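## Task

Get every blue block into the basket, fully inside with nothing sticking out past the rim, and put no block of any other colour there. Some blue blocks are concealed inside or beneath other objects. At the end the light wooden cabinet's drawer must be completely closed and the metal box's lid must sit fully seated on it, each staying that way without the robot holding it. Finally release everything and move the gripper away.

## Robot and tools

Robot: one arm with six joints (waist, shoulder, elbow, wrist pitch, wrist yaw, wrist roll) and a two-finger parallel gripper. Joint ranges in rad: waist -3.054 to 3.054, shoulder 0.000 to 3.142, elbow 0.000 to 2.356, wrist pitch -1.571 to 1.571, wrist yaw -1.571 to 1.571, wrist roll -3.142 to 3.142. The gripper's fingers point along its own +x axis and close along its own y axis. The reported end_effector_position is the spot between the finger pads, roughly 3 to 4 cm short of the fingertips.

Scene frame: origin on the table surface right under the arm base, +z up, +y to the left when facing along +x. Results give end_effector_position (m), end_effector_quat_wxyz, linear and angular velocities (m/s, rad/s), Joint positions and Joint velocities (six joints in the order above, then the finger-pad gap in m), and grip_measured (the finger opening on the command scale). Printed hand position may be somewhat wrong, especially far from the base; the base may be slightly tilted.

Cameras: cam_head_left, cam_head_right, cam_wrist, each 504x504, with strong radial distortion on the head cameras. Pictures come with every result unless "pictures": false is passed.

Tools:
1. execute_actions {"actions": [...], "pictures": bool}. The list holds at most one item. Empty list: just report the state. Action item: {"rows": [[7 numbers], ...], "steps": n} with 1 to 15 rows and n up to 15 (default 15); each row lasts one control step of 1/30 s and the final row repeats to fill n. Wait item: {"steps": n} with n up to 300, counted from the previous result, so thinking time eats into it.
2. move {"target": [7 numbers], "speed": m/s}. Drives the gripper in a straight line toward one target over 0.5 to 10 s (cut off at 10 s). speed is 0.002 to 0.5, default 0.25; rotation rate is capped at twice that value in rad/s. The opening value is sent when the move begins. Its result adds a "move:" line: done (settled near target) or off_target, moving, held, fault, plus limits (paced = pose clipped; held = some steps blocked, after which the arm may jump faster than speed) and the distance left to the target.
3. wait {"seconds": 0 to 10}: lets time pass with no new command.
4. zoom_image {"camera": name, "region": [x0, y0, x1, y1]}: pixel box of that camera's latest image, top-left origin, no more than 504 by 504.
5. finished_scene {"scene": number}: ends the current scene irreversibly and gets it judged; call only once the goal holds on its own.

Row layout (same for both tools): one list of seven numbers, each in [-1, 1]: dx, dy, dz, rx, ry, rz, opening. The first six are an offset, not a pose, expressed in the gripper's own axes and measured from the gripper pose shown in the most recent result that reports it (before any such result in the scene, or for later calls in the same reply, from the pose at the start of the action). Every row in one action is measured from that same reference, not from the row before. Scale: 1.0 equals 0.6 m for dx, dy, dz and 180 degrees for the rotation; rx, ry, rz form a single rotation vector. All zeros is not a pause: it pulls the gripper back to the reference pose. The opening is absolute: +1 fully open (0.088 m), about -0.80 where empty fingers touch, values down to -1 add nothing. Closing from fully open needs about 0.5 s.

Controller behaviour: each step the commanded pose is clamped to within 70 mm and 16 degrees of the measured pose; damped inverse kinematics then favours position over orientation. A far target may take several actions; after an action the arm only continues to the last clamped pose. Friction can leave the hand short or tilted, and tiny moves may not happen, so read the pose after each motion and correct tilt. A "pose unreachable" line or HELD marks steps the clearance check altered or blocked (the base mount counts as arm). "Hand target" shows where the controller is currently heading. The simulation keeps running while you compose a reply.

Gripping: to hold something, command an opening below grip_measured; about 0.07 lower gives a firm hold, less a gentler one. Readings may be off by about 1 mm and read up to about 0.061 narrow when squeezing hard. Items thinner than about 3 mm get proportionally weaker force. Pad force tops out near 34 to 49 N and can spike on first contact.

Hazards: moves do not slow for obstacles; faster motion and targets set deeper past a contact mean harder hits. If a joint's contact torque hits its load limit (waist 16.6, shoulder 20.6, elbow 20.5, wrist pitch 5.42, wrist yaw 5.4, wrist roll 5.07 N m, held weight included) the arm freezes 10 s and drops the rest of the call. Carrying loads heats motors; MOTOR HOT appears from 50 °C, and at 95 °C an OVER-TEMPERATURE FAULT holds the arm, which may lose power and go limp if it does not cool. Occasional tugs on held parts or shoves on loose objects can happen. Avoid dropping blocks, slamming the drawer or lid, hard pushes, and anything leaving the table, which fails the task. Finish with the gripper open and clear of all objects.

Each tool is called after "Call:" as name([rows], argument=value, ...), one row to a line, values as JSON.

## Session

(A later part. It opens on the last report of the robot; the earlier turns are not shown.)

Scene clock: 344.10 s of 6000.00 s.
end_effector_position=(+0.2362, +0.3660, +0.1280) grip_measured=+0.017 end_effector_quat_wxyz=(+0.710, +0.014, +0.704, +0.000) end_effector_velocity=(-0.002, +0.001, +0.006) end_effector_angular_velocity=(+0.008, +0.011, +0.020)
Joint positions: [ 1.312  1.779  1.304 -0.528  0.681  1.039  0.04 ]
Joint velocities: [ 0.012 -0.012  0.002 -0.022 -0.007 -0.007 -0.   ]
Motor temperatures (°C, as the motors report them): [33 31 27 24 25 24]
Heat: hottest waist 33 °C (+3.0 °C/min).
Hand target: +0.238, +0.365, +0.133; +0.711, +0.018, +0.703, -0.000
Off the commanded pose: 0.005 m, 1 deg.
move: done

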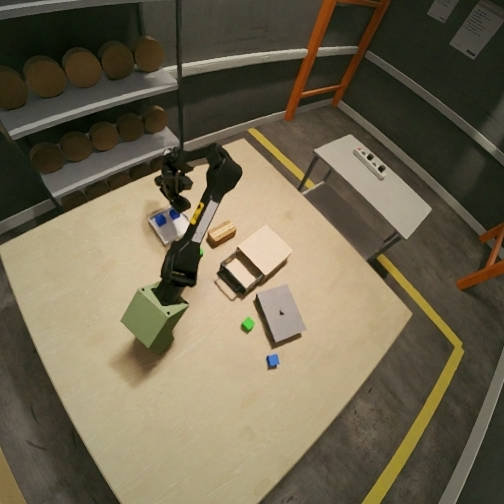

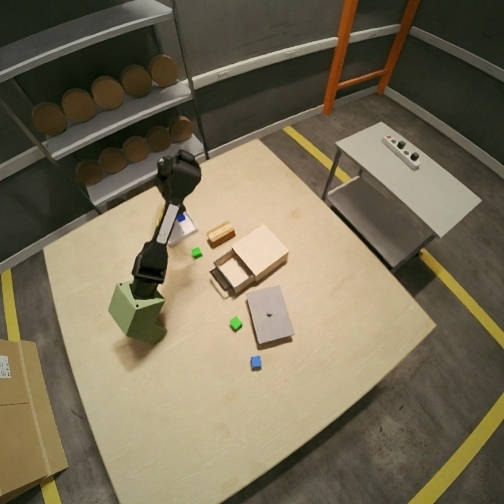

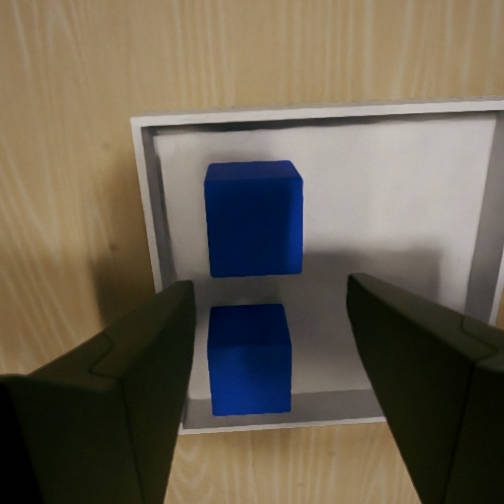

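Call:
move(target=[0.017, -0.636, -0.048, -0.0324, 0.003, -0.0062, -0.2], speed=0.25)

Scene clock: 367.40 s of 6000.00 s.
end_effector_position=(+0.1950, -0.0127, +0.1090) grip_measured=-0.197 end_effector_quat_wxyz=(+0.705, -0.031, +0.708, +0.026) end_effector_velocity=(-0.005, -0.000, -0.001) end_effector_angular_velocity=(+0.030, +0.017, -0.008)
Joint positions: [-0.118  0.975  0.182  0.017 -0.305 -0.146  0.029]
Joint velocities: [-0.032  0.017 -0.002 -0.007 -0.051 -0.022  0.   ]
Motor temperatures (°C, as the motors report them): [34 34 26 24 25 24]
Heat: hottest waist 34 °C (+4.1 °C/min).
Hand target: +0.196, -0.013, +0.109; +0.705, -0.030, +0.708, +0.028
Off the commanded pose: 0.006 m, 0 deg.
After step 90, 18.10 s passed at rest.
move: done

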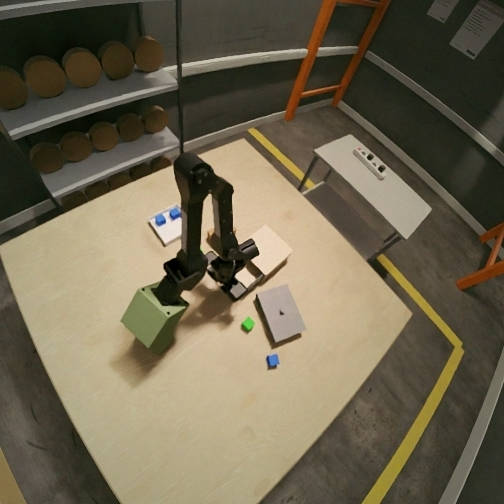

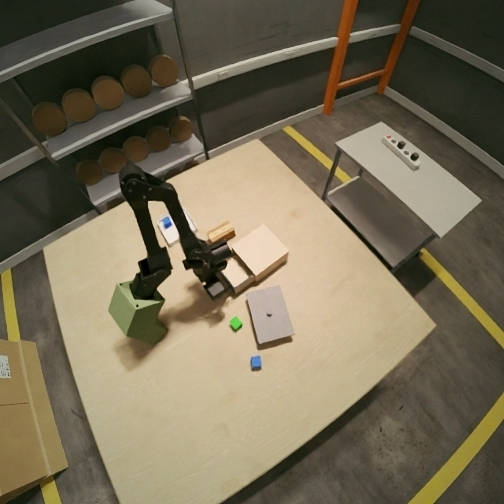

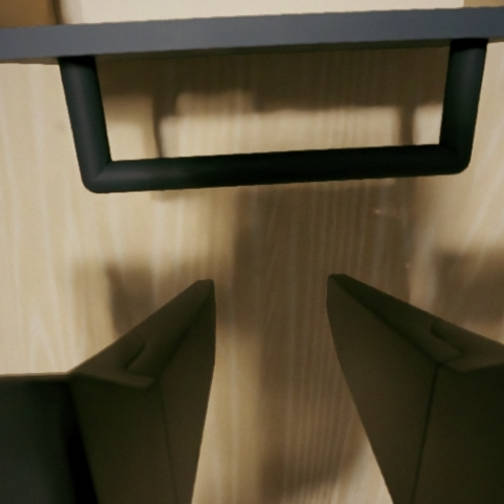

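Call:
move(target=[0.084, -0.008, 0.012, 0, 0, 0, -0.2], speed=0.12)

Call:
move(target=[0.0, 0.0, 0.15, 0, 0, 0, -0.2], speed=0.05)

Scene clock: 374.17 s of 6000.00 s.
end_effector_position=(+0.2019, -0.0169, +0.0605) grip_measured=-0.197 end_effector_quat_wxyz=(+0.705, -0.031, +0.708, +0.028) end_effector_velocity=(-0.002, +0.003, -0.002) end_effector_angular_velocity=(+0.024, +0.002, +0.008)
Joint positions: [-0.054  1.4    0.226  0.41  -0.26  -0.102  0.029]
Joint velocities: [ 0.002  0.022 -0.002  0.022 -0.022 -0.007  0.   ]
Motor temperatures (°C, as the motors report them): [33 33 26 24 25 24]
Heat: hottest waist 33 °C (+3.0 °C/min).
Hand target: +0.203, -0.017, +0.059; +0.705, -0.030, +0.708, +0.026
Off the commanded pose: 0.002 m, 0 deg.
After step 90, 2.73 s passed at rest.
move: done

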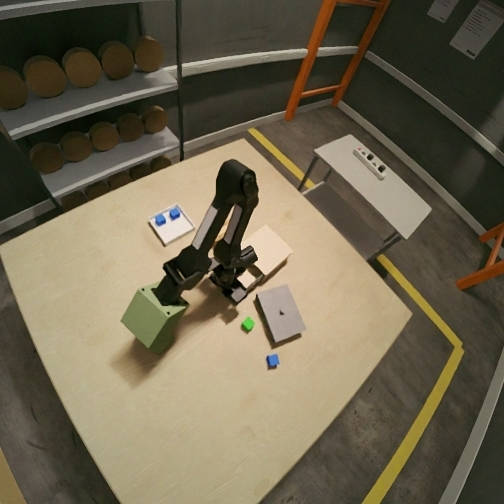

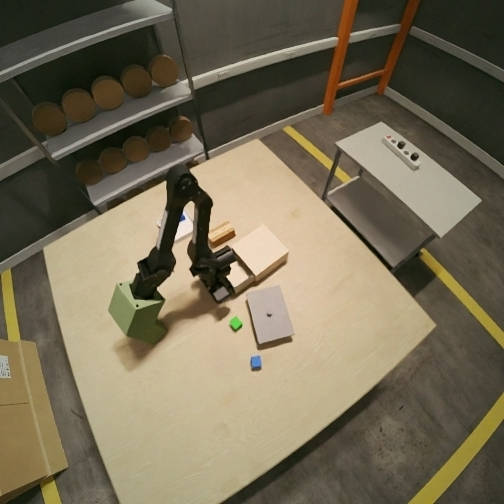

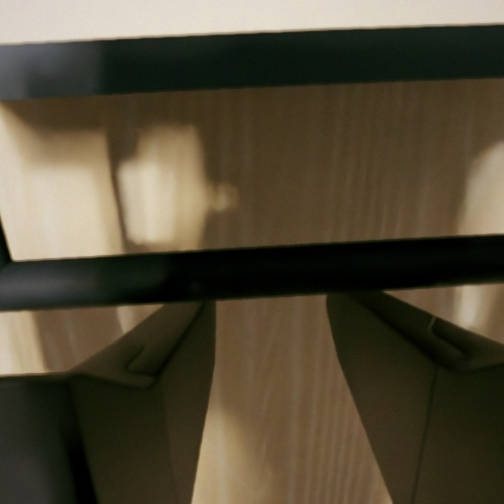

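Scene clock: 376.33 s of 6000.00 s.
end_effector_position=(+0.2885, -0.0098, +0.0621) grip_measured=-0.197 end_effector_quat_wxyz=(+0.705, -0.031, +0.708, +0.029) end_effector_velocity=(-0.005, +0.002, -0.000) end_effector_angular_velocity=(+0.009, +0.031, -0.013)
Joint positions: [-0.021  1.38   0.568  0.054 -0.238 -0.082  0.029]
Joint velocities: [ 0.002  0.002  0.007 -0.037 -0.007  0.007  0.   ]
Motor temperatures (°C, as the motors report them): [33 32 26 24 25 24]
Heat: hottest waist 33 °C (+3.0 °C/min).
Hand target: +0.292, -0.010, +0.061; +0.705, -0.031, +0.708, +0.028
Off the commanded pose: 0.004 m, 0 deg.
move: done

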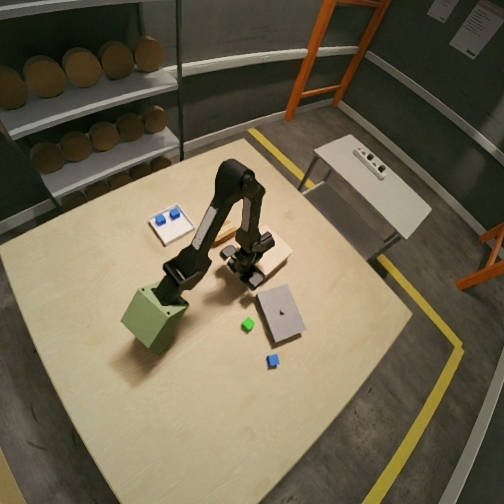

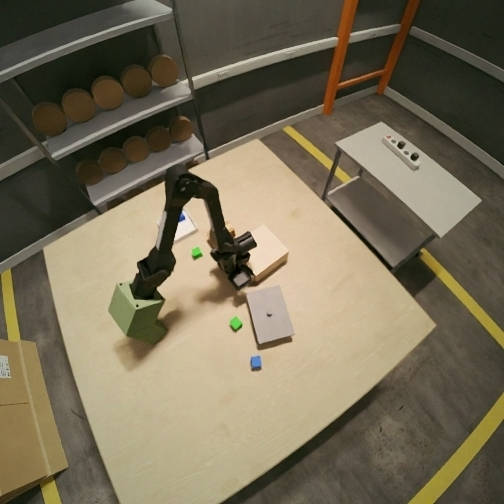

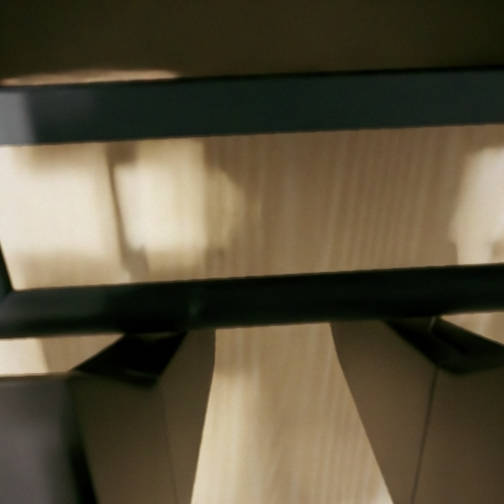

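Call:
move(target=[0.002, 0.0, 0.038, 0, 0, 0, -0.2], speed=0.02)

Scene clock: 381.50 s of 6000.00 s.
end_effector_position=(+0.3050, -0.0081, +0.0624) grip_measured=-0.197 end_effector_quat_wxyz=(+0.701, -0.031, +0.711, +0.031) end_effector_velocity=(+0.003, +0.000, +0.000) end_effector_angular_velocity=(+0.006, -0.003, +0.021)
Joint positions: [-0.016  1.397  0.645 -0.015 -0.237 -0.082  0.029]
Joint velocities: [-0.002  0.002  0.012 -0.007 -0.007 -0.022 -0.   ]
Motor temperatures (°C, as the motors report them): [32 32 26 24 25 24]
Heat: hottest waist 32 °C (+2.0 °C/min).
Hand target: +0.311, -0.008, +0.061; +0.705, -0.031, +0.708, +0.030
Off the commanded pose: 0.006 m, 1 deg.
After step 90, 0.80 s passed at rest.
move: done

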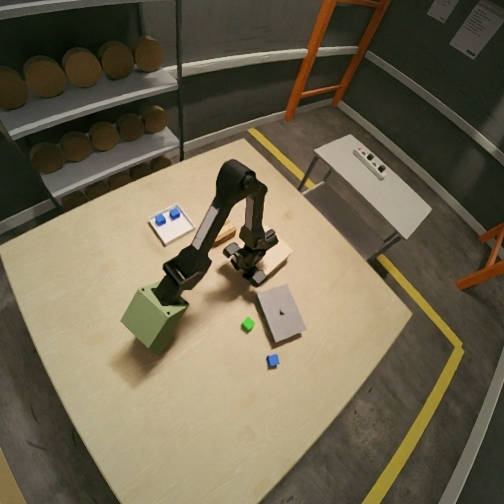

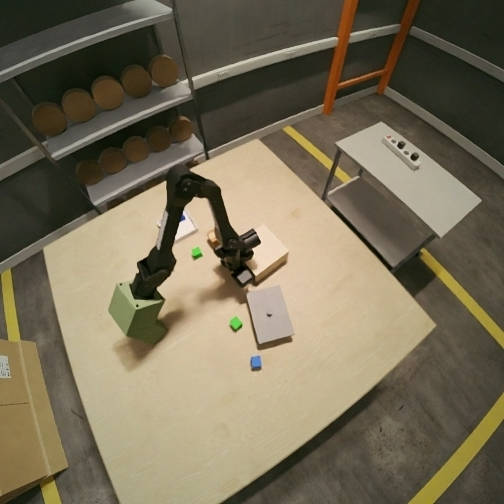

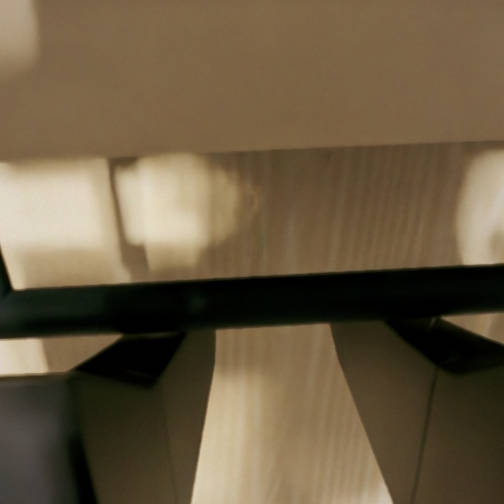

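Call:
move(target=[0.002, 0.0, 0.016, 0, 0, 0, -0.2], speed=0.015)

Scene clock: 389.33 s of 6000.00 s.
end_effector_position=(+0.3054, -0.0081, +0.0622) grip_measured=-0.197 end_effector_quat_wxyz=(+0.695, -0.029, +0.718, +0.029) end_effector_velocity=(-0.004, -0.002, +0.000) end_effector_angular_velocity=(+0.002, +0.020, -0.018)
Joint positions: [-0.016  1.403  0.664 -0.046 -0.236 -0.082  0.029]
Joint velocities: [-0.007  0.002  0.002 -0.022 -0.007  0.007 -0.   ]
Motor temperatures (°C, as the motors report them): [31 32 26 24 25 24]
Heat: hottest shoulder 32 °C (+0.0 °C/min).
Hand target: +0.314, -0.007, +0.061; +0.701, -0.031, +0.711, +0.030
Off the commanded pose: 0.009 m, 1 deg.
After step 90, 3.97 s passed at rest.
move: off_target

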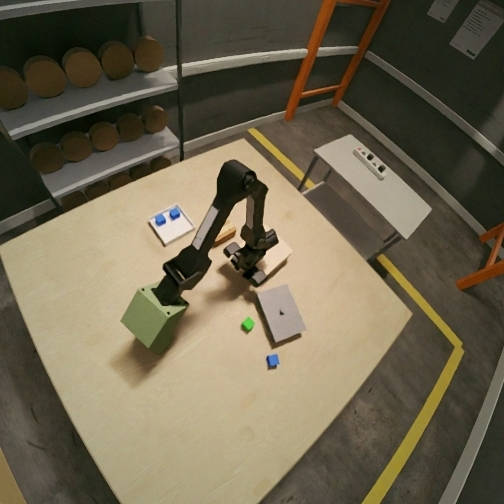

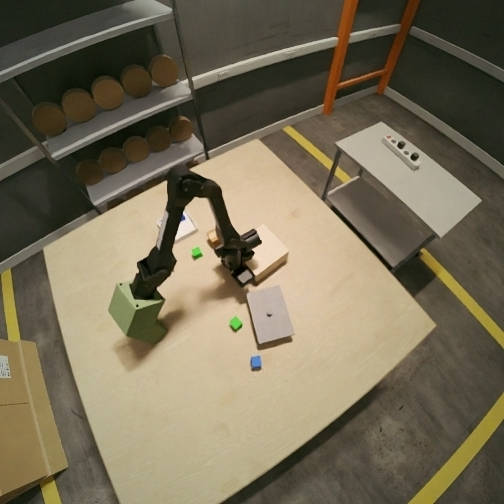

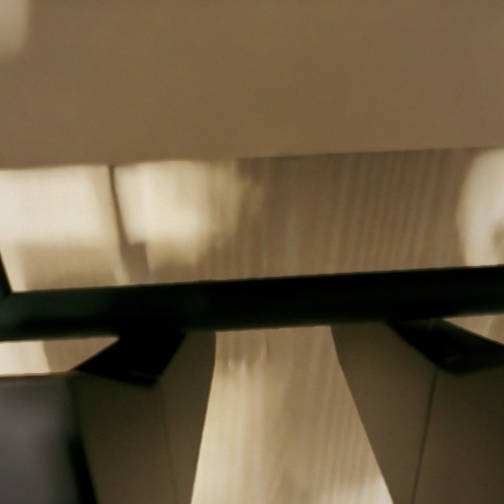

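Call:
move(target=[-0.01, 0.0, -0.03, 0, 0, 0, -0.2], speed=0.08)

Call:
move(target=[-0.12, -0.03, 0.0, 0, -0.008, 0, -0.1], speed=0.2)

Scene clock: 408.10 s of 6000.00 s.
end_effector_position=(+0.2871, -0.0095, +0.0664) grip_measured=-0.197 end_effector_quat_wxyz=(+0.692, -0.028, +0.721, +0.028) end_effector_velocity=(-0.004, +0.001, +0.002) end_effector_angular_velocity=(+0.006, +0.007, +0.018)
Joint positions: [-0.024  1.366  0.593 -0.023 -0.241 -0.086  0.029]
Joint velocities: [-0.002 -0.012 -0.012 -0.007 -0.007 -0.022 -0.   ]
Motor temperatures (°C, as the motors report them): [30 31 27 25 25 24]
Heat: hottest shoulder 31 °C (-2.0 °C/min).
Hand target: +0.288, -0.010, +0.069; +0.695, -0.029, +0.718, +0.029
Off the commanded pose: 0.002 m, 1 deg.
After step 90, 14.97 s passed at rest.
move: done

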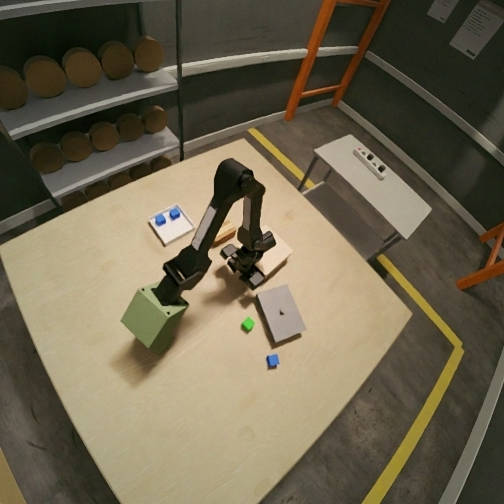

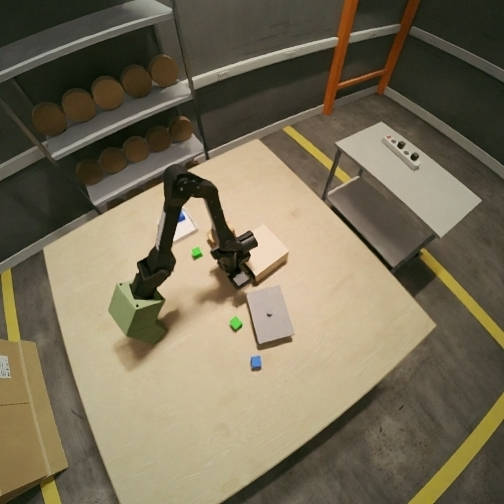

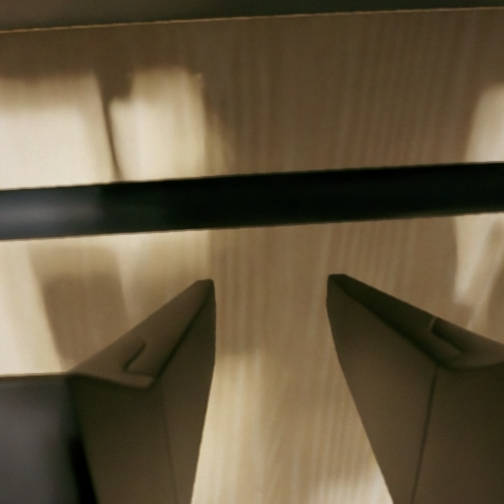

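Scene clock: 409.10 s of 6000.00 s.
end_effector_position=(+0.2861, -0.0275, +0.1344) grip_measured=-0.103 end_effector_quat_wxyz=(+0.695, -0.025, +0.718, +0.026) end_effector_velocity=(-0.005, -0.000, +0.004) end_effector_angular_velocity=(+0.002, +0.017, +0.006)
Joint positions: [-0.208  1.087  0.6   -0.342 -0.371 -0.215  0.034]
Joint velocities: [-0.012 -0.017 -0.002 -0.037 -0.007 -0.022 -0.   ]
Motor temperatures (°C, as the motors report them): [30 31 27 25 25 24]
Heat: hottest shoulder 31 °C (-2.0 °C/min).
Hand target: +0.291, -0.027, +0.138; +0.701, -0.028, +0.712, +0.028
Off the commanded pose: 0.007 m, 1 deg.
move: done

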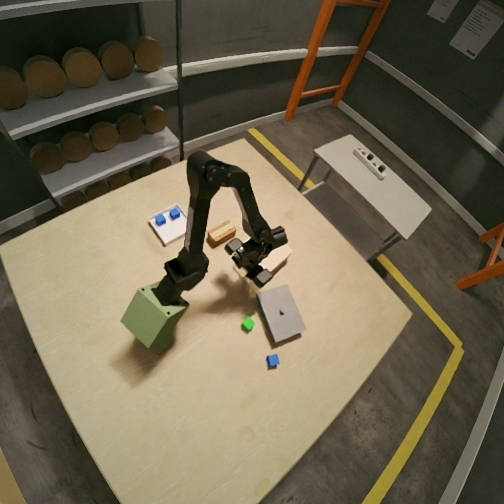

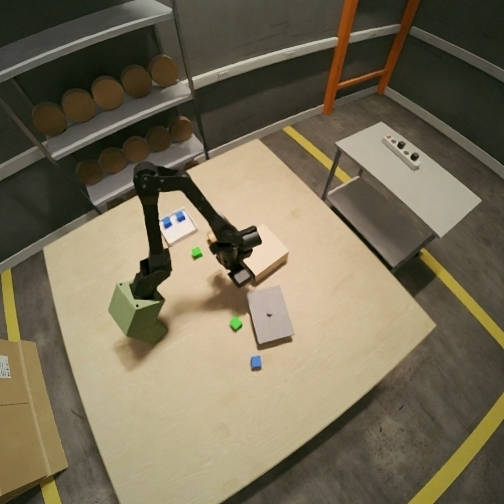

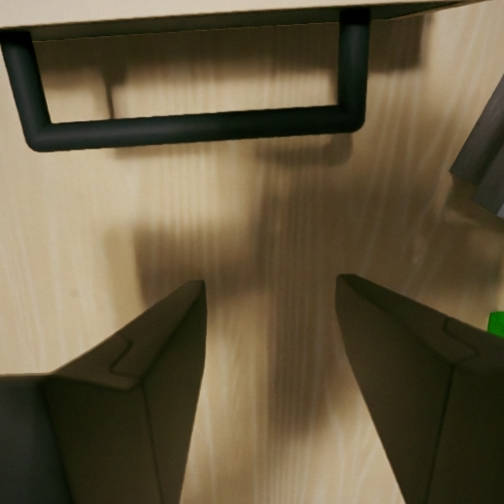

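Call:
move(target=[-0.072, -0.346, 0.053, 0.1229, -0.0104, 0.0012, -0.1], speed=0.25)

Scene clock: 420.90 s of 6000.00 s.
end_effector_position=(+0.3332, -0.2287, +0.1762) grip_measured=-0.103 end_effector_quat_wxyz=(+0.698, +0.109, +0.699, -0.111) end_effector_velocity=(+0.003, -0.002, +0.000) end_effector_angular_velocity=(+0.010, +0.001, -0.003)
Joint positions: [-0.854  1.684  1.231 -0.693 -0.752 -0.449  0.034]
Joint velocities: [-0.002  0.017  0.027 -0.022 -0.007 -0.007  0.   ]
Motor temperatures (°C, as the motors report them): [30 31 27 25 25 24]
Heat: hottest shoulder 31 °C (-3.0 °C/min).
Hand target: +0.333, -0.232, +0.176; +0.698, +0.111, +0.699, -0.111
Off the commanded pose: 0.004 m, 0 deg.
After step 90, 7.33 s passed at rest.
move: done

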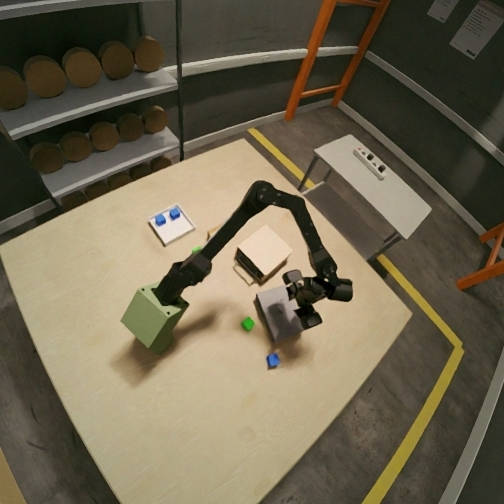

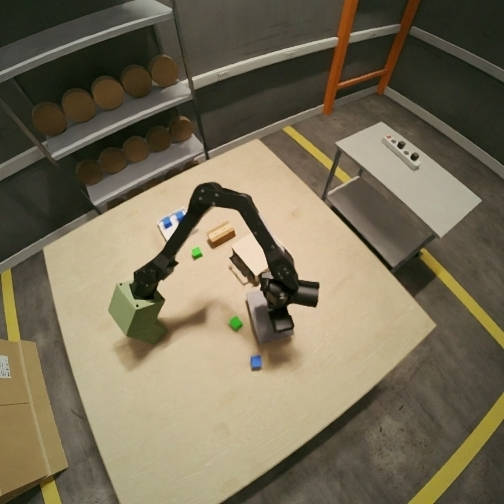

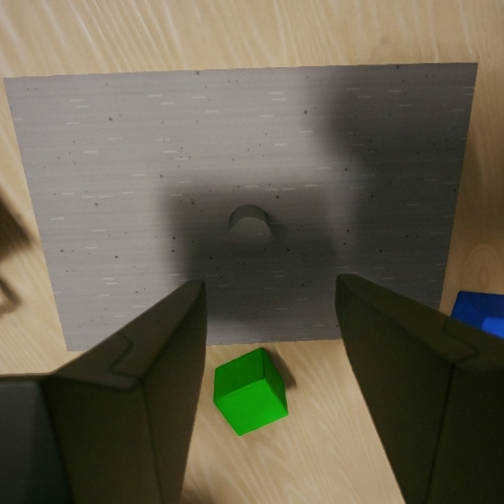

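Call:
zoom_image(camera="cam_wrist", region=[170, 160, 330, 300])

Region (170, 160, 330, 300) of cam_wrist's 504x504 image, scaled by 3.150, with more detail than that image has; it fills the top 441 rows of this view, and the rest is white.

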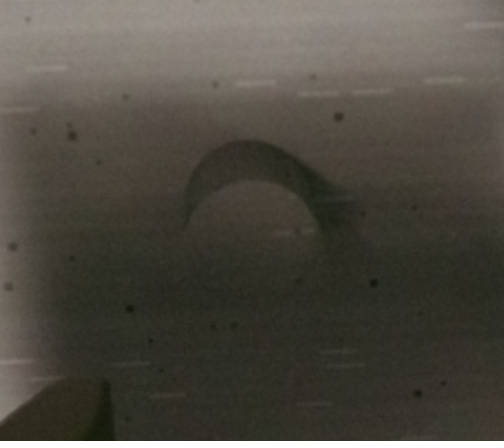

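Call:
move(target=[0.108, 0.004, -0.017, 0.0067, 0, 0, -0.1], speed=0.12)

Scene clock: 438.03 s of 6000.00 s.
end_effector_position=(+0.3301, -0.2238, +0.1163) grip_measured=-0.103 end_effector_quat_wxyz=(+0.703, +0.111, +0.693, -0.116) end_effector_velocity=(-0.005, +0.003, -0.003) end_effector_angular_velocity=(+0.018, +0.010, -0.020)
Joint positions: [-0.731  1.76   1.128 -0.398 -0.697 -0.283  0.034]
Joint velocities: [ 0.002  0.007 -0.007 -0.007 -0.007  0.007 -0.   ]
Motor temperatures (°C, as the motors report them): [32 31 27 24 25 24]
Heat: hottest waist 32 °C (+0.0 °C/min).
Hand target: +0.324, -0.223, +0.112; +0.697, +0.117, +0.697, -0.119
Off the commanded pose: 0.008 m, 1 deg.
After step 90, 13.10 s passed at rest.
move: done

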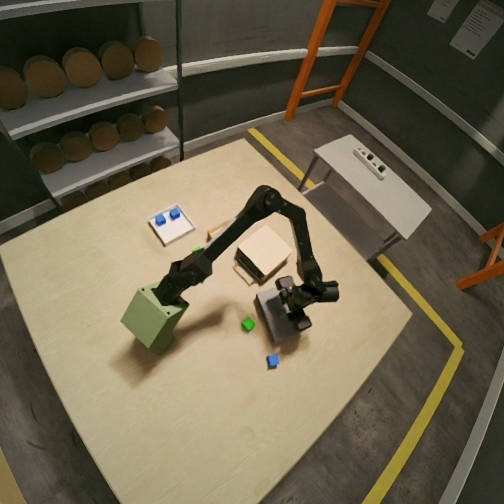

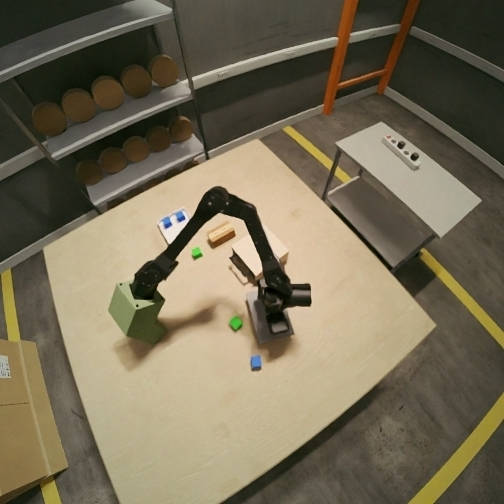

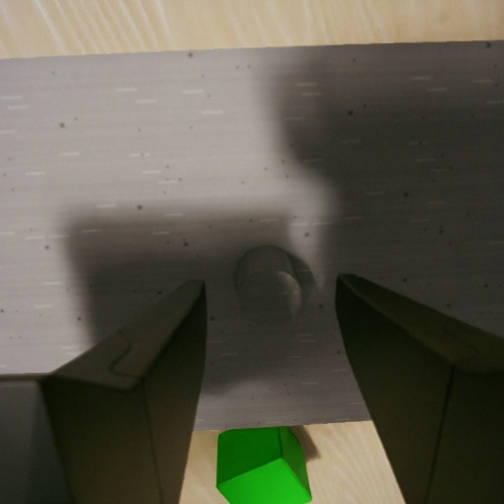

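Call:
move(target=[0.043, -0.003, -0.013, 0.005, 0.005, 0, -0.1], speed=0.03)

Scene clock: 447.57 s of 6000.00 s.
end_effector_position=(+0.3284, -0.2235, +0.0950) grip_measured=-0.103 end_effector_quat_wxyz=(+0.702, +0.111, +0.694, -0.117) end_effector_velocity=(-0.003, +0.004, -0.001) end_effector_angular_velocity=(+0.024, -0.001, +0.010)
Joint positions: [-0.692  1.806  1.115 -0.315 -0.675 -0.239  0.034]
Joint velocities: [-0.002  0.002 -0.007 -0.007 -0.022 -0.022 -0.   ]
Motor temperatures (°C, as the motors report them): [33 31 27 24 25 24]
Heat: hottest waist 33 °C (+1.0 °C/min).
Hand target: +0.323, -0.223, +0.091; +0.696, +0.117, +0.698, -0.120
Off the commanded pose: 0.008 m, 1 deg.
After step 90, 5.33 s passed at rest.
move: done

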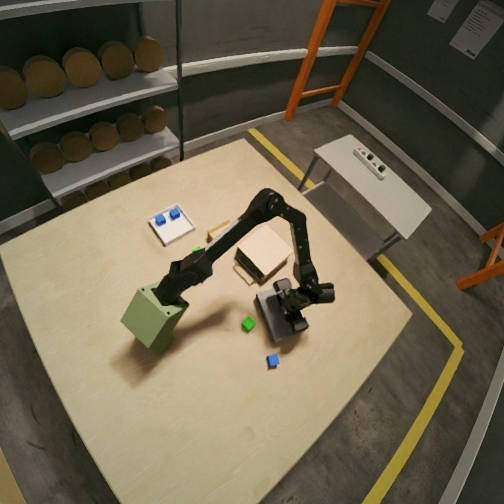

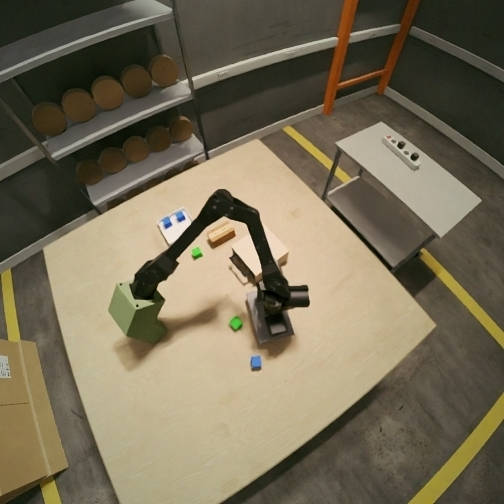

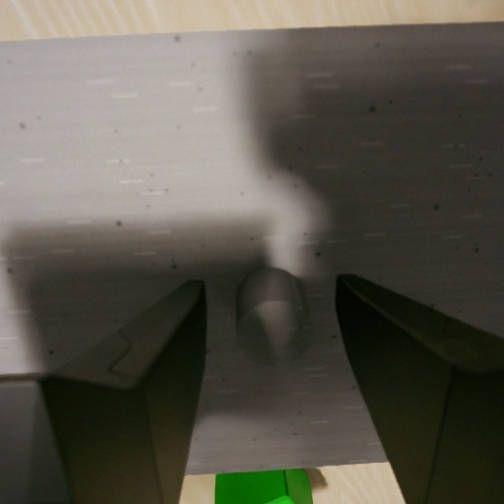

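Call:
execute_actions([
  {"rows": [[0.008,-0.002,-0.009,0.004,0.005,0,-0.1],[0.009,-0.002,-0.009,0.004,0.005,0,-0.1],[0.010,-0.002,-0.009,0.004,0.005,0,-0.1],[0.011,-0.002,-0.009,0.004,0.005,0,-0.1],[0.0115,-0.002,-0.009,0.004,0.005,0,-0.1]], "steps": 12},
], pictures=false)

Call:
execute_actions([
  {"rows": [[0,0,0,0,0,0,-0.58]], "steps": 15},
])

Scene clock: 452.90 s of 6000.00 s.
end_effector_position=(+0.3278, -0.2230, +0.0922) grip_measured=-0.103 end_effector_quat_wxyz=(+0.700, +0.111, +0.695, -0.117) end_effector_velocity=(-0.001, -0.002, -0.000) end_effector_angular_velocity=(-0.009, +0.002, +0.007)
Joint positions: [-0.687  1.812  1.115 -0.309 -0.671 -0.234  0.034]
Joint velocities: [-0.002  0.002 -0.002  0.007  0.007 -0.007 -0.   ]
Motor temperatures (°C, as the motors report them): [33 31 27 24 25 24]
Heat: hottest waist 33 °C (+1.0 °C/min).
Hand target: +0.323, -0.223, +0.088; +0.696, +0.116, +0.699, -0.120
Off the commanded pose: 0.006 m, 1 deg.
Steps of this call (steps 1 to 90: nothing new was sent; then 1.93 s passed at rest; steps 91 to 102: all 12 steps of this action). Readings (end_effector_position):
91: (+0.3283, -0.2236, +0.0947)
92: (+0.3282, -0.2236, +0.0945)
94: (+0.3280, -0.2235, +0.0940)
98: (+0.3277, -0.2231, +0.0926)
102: the state above

Scene clock: 453.40 s of 6000.00 s.
end_effector_position=(+0.3277, -0.2232, +0.0923) grip_measured=-0.477 end_effector_quat_wxyz=(+0.700, +0.111, +0.695, -0.117) end_effector_velocity=(-0.003, +0.002, +0.000) end_effector_angular_velocity=(+0.010, +0.004, -0.002)
Joint positions: [-0.687  1.812  1.115 -0.309 -0.67  -0.234  0.016]
Joint velocities: [-0.002 -0.002 -0.007 -0.007 -0.007 -0.007 -0.   ]
Motor temperatures (°C, as the motors report them): [33 31 27 24 25 24]
Heat: hottest waist 33 °C (+2.0 °C/min).
Hand target: +0.328, -0.223, +0.092; +0.700, +0.111, +0.695, -0.117
Off the commanded pose: 0.000 m, 0 deg.
Steps of this call (steps 1 to 15: all 15 steps of this action). Readings (end_effector_position):
1: (+0.3278, -0.2230, +0.0922)
2: (+0.3278, -0.2230, +0.0922)
4: (+0.3278, -0.2230, +0.0922)
8: (+0.3277, -0.2232, +0.0923)
15: the state above

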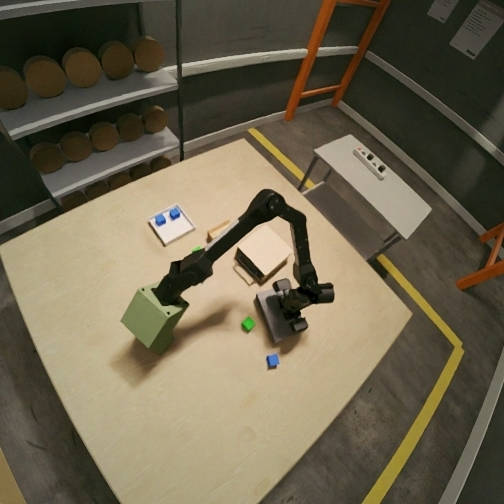

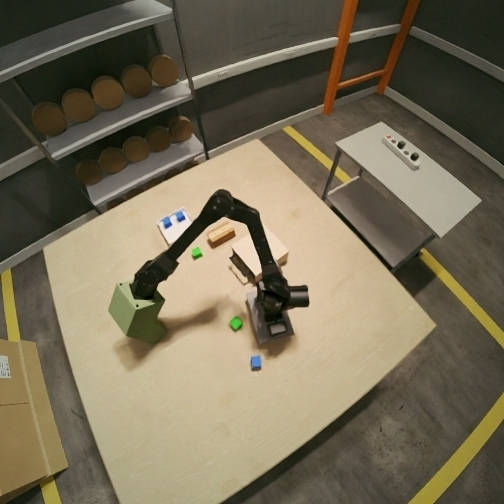

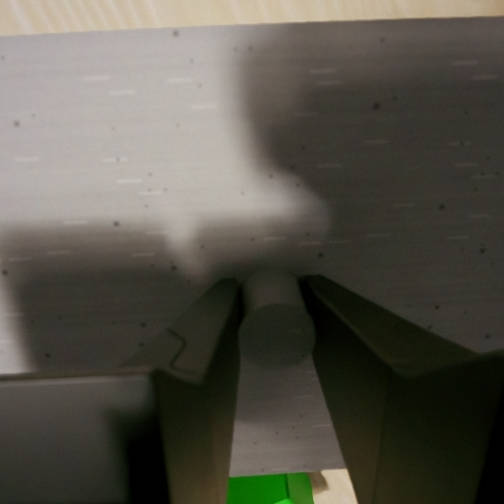

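Call:
execute_actions([
  {"rows": [[-0.003,0.001,0.003,-0.001,-0.001,0,-0.58],[-0.006,0.002,0.006,-0.002,-0.003,0,-0.58],[-0.009,0.003,0.009,-0.004,-0.005,0,-0.58],[-0.012,0.003,0.0095,-0.004,-0.005,0,-0.58],[-0.015,0.003,0.0095,-0.004,-0.005,0,-0.58],[-0.018,0.003,0.0095,-0.004,-0.005,0,-0.58],[-0.021,0.003,0.0095,-0.004,-0.005,0,-0.58],[-0.024,0.003,0.0095,-0.004,-0.005,0,-0.58],[-0.027,0.003,0.0095,-0.004,-0.005,0,-0.58],[-0.030,0.003,0.0095,-0.004,-0.005,0,-0.58],[-0.033,0.003,0.0095,-0.004,-0.005,0,-0.58],[-0.036,0.003,0.0095,-0.004,-0.005,0,-0.58],[-0.039,0.003,0.0095,-0.004,-0.005,0,-0.58],[-0.042,0.003,0.0095,-0.004,-0.005,0,-0.58],[-0.045,0.003,0.0095,-0.004,-0.005,0,-0.58]], "steps": 15},
], pictures=false)

Call:
move(target=[-0.05, 0.003, 0.01, -0.004, -0.005, 0, -0.58], speed=0.08)

Scene clock: 465.87 s of 6000.00 s.
end_effector_position=(+0.3266, -0.2212, +0.1056) grip_measured=-0.477 end_effector_quat_wxyz=(+0.699, +0.114, +0.697, -0.115) end_effector_velocity=(-0.001, -0.001, +0.056) end_effector_angular_velocity=(-0.001, -0.019, +0.001)
Joint positions: [-0.711  1.779  1.115 -0.367 -0.688 -0.265  0.016]
Joint velocities: [-0.11  -0.129 -0.002 -0.183 -0.066 -0.11  -0.   ]
Motor temperatures (°C, as the motors report them): [33 32 27 24 25 24]
Heat: hottest waist 33 °C (+2.0 °C/min).
Hand target: +0.333, -0.223, +0.119; +0.706, +0.106, +0.690, -0.114
Off the commanded pose: 0.015 m, 1 deg.
Steps of this call (steps 1 to 90: nothing new was sent; then 8.97 s passed at rest; steps 91 to 105: all 15 steps of this action). Readings (end_effector_position):
91: (+0.3276, -0.2231, +0.0923)
92: (+0.3276, -0.2231, +0.0923)
94: (+0.3277, -0.2232, +0.0926)
98: (+0.3266, -0.2216, +0.0942)
105: the state above

Scene clock: 467.03 s of 6000.00 s.
end_effector_position=(+0.3249, -0.2192, +0.1332) grip_measured=-0.477 end_effector_quat_wxyz=(+0.696, +0.119, +0.699, -0.113) end_effector_velocity=(-0.006, +0.002, +0.003) end_effector_angular_velocity=(+0.014, +0.015, -0.010)
Joint positions: [-0.764  1.721  1.129 -0.49  -0.719 -0.33   0.016]
Joint velocities: [-0.012 -0.002 -0.002 -0.037 -0.007 -0.022 -0.   ]
Motor temperatures (°C, as the motors report them): [33 32 27 24 25 24]
Heat: hottest waist 33 °C (+2.0 °C/min).
Hand target: +0.332, -0.221, +0.141; +0.704, +0.109, +0.692, -0.112
Off the commanded pose: 0.011 m, 2 deg.
move: off_target

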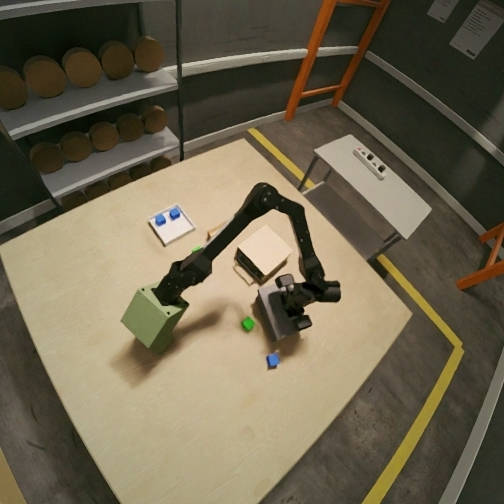

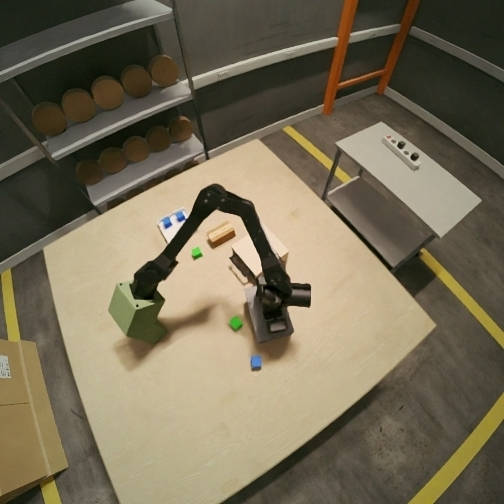

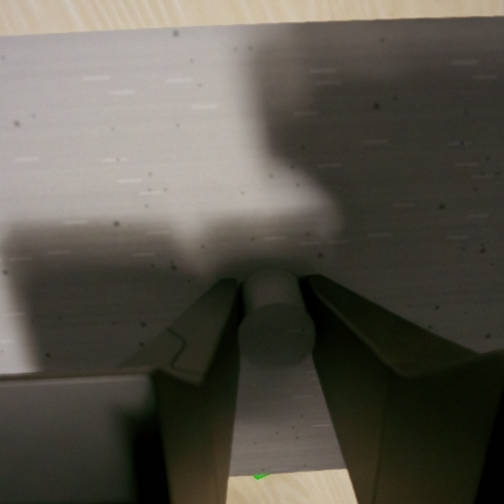

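Call:
move(target=[-0.008, -0.307, -0.33, -0.0018, -0.0044, -0.0047, -0.58], speed=0.15)

Scene clock: 480.37 s of 6000.00 s.
end_effector_position=(+0.0802, -0.3249, +0.1350) grip_measured=-0.477 end_effector_quat_wxyz=(+0.698, +0.112, +0.698, -0.115) end_effector_velocity=(-0.004, +0.002, -0.001) end_effector_angular_velocity=(+0.017, -0.005, -0.021)
Joint positions: [-1.319  2.304  1.088 -0.408 -0.842 -1.098  0.016]
Joint velocities: [-0.007  0.017  0.007 -0.022 -0.007 -0.007  0.   ]
Motor temperatures (°C, as the motors report them): [35 33 27 24 25 24]
Heat: hottest waist 35 °C (+4.0 °C/min).
Hand target: +0.078, -0.328, +0.137; +0.700, +0.111, +0.696, -0.117
Off the commanded pose: 0.006 m, 1 deg.
After step 90, 8.03 s passed at rest.
move: done

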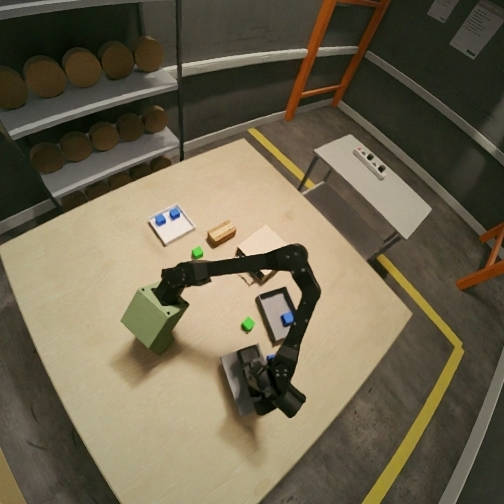

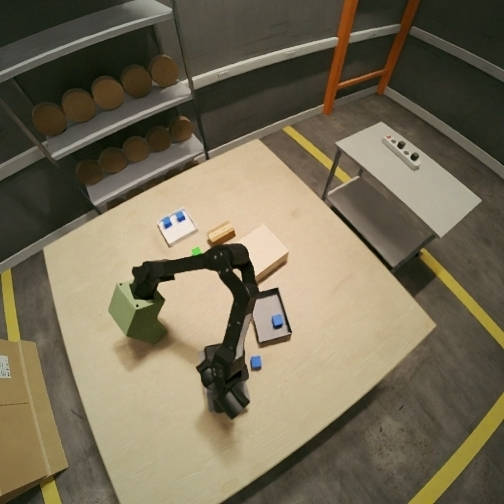

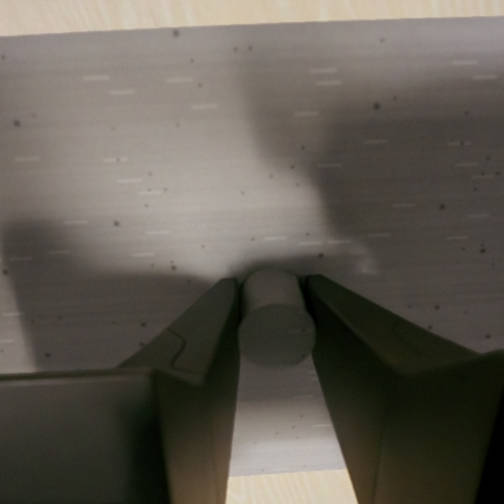

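Call:
execute_actions(actions=[])

Scene clock: 491.33 s of 6000.00 s.
end_effector_position=(+0.0796, -0.3249, +0.1348) grip_measured=-0.477 end_effector_quat_wxyz=(+0.698, +0.113, +0.698, -0.114) end_effector_velocity=(-0.001, +0.003, +0.002) end_effector_angular_velocity=(+0.010, -0.006, -0.014)
Joint positions: [-1.32   2.307  1.089 -0.409 -0.842 -1.1    0.016]
Joint velocities: [-0.007 -0.002 -0.002 -0.022 -0.007 -0.007 -0.   ]
Motor temperatures (°C, as the motors report them): [36 32 27 24 25 24]
Heat: hottest waist 36 °C (+4.0 °C/min).
Hand target: +0.078, -0.328, +0.136; +0.700, +0.111, +0.696, -0.117
Off the commanded pose: 0.006 m, 1 deg.
Steps of this call (steps 1 to 90: nothing new was sent; then 7.97 s passed at rest). Readings (end_effector_position):
1: (+0.0800, -0.3247, +0.1348)
2: (+0.0799, -0.3248, +0.1348)
4: (+0.0798, -0.3247, +0.1348)
8: (+0.0797, -0.3248, +0.1347)
90: the state above

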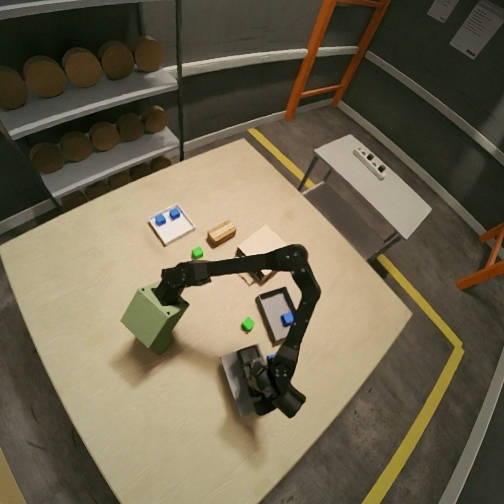

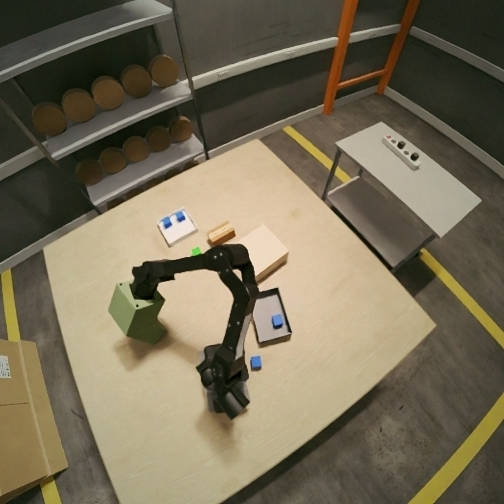

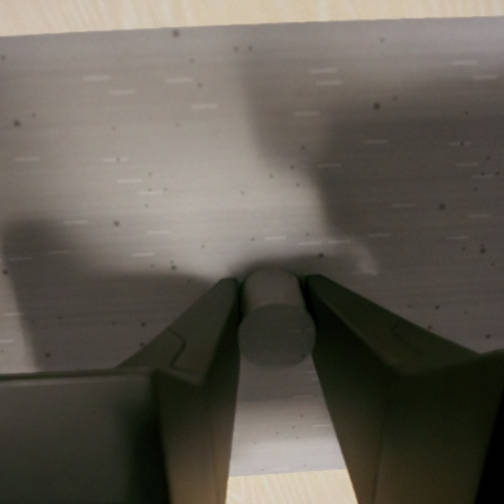

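Call:
move(target=[0.105, 0, 0, 0, 0, 0, -0.58], speed=0.1)

Scene clock: 494.50 s of 6000.00 s.
end_effector_position=(+0.0841, -0.3268, +0.0732) grip_measured=-0.477 end_effector_quat_wxyz=(+0.701, +0.107, +0.697, -0.110) end_effector_velocity=(+0.000, -0.001, -0.002) end_effector_angular_velocity=(-0.003, -0.009, +0.003)
Joint positions: [-1.176  2.422  1.07  -0.108 -0.842 -0.894  0.016]
Joint velocities: [ 0.002  0.007 -0.002  0.022 -0.007  0.007  0.   ]
Motor temperatures (°C, as the motors report them): [37 32 27 24 25 24]
Heat: hottest waist 37 °C (+5.0 °C/min).
Hand target: +0.080, -0.325, +0.072; +0.698, +0.112, +0.698, -0.115
Off the commanded pose: 0.005 m, 1 deg.
move: done

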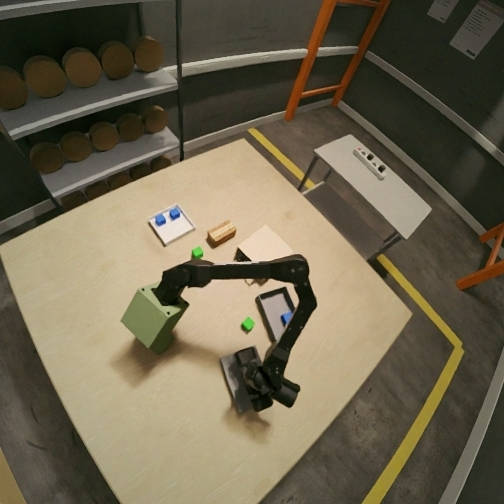

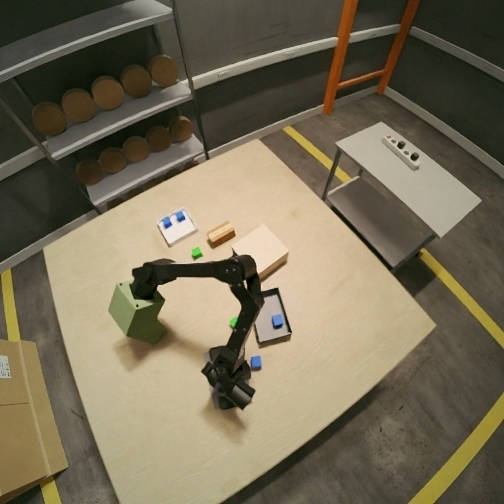

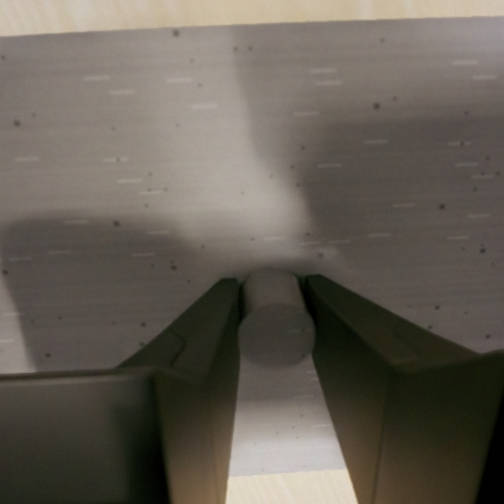

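Call:
move(target=[0.022, 0, -0.006, 0, 0, 0, -0.58], speed=0.02)

Scene clock: 497.00 s of 6000.00 s.
end_effector_position=(+0.0846, -0.3266, +0.0610) grip_measured=-0.477 end_effector_quat_wxyz=(+0.703, +0.103, +0.696, -0.106) end_effector_velocity=(+0.002, -0.004, +0.000) end_effector_angular_velocity=(-0.012, -0.013, +0.022)
Joint positions: [-1.149  2.449  1.07  -0.048 -0.842 -0.863  0.016]
Joint velocities: [-0.002  0.002  0.002  0.022 -0.007 -0.007 -0.   ]
Motor temperatures (°C, as the motors report them): [37 32 27 24 25 24]
Heat: hottest waist 37 °C (+5.1 °C/min).
Hand target: +0.081, -0.326, +0.060; +0.701, +0.107, +0.697, -0.110
Off the commanded pose: 0.004 m, 1 deg.
move: done

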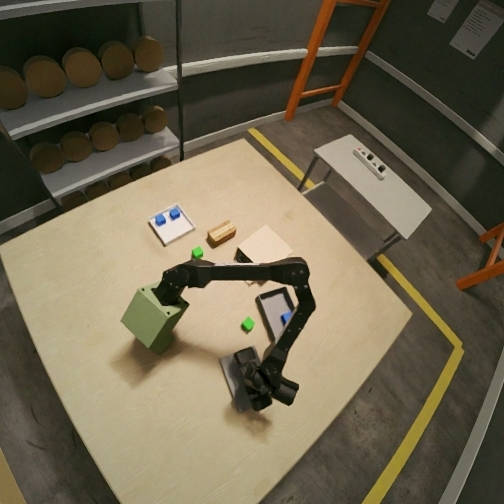

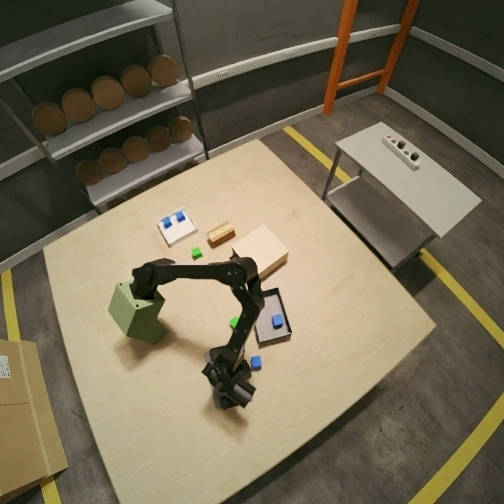

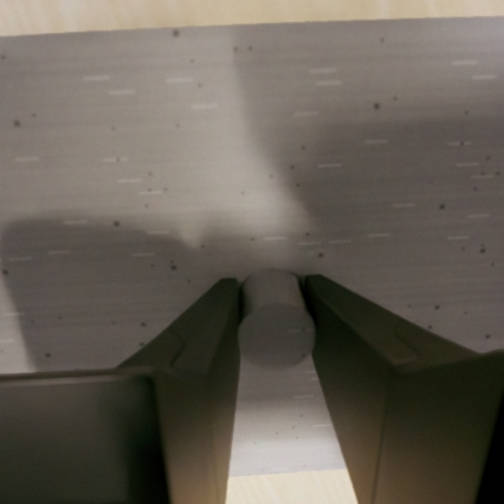

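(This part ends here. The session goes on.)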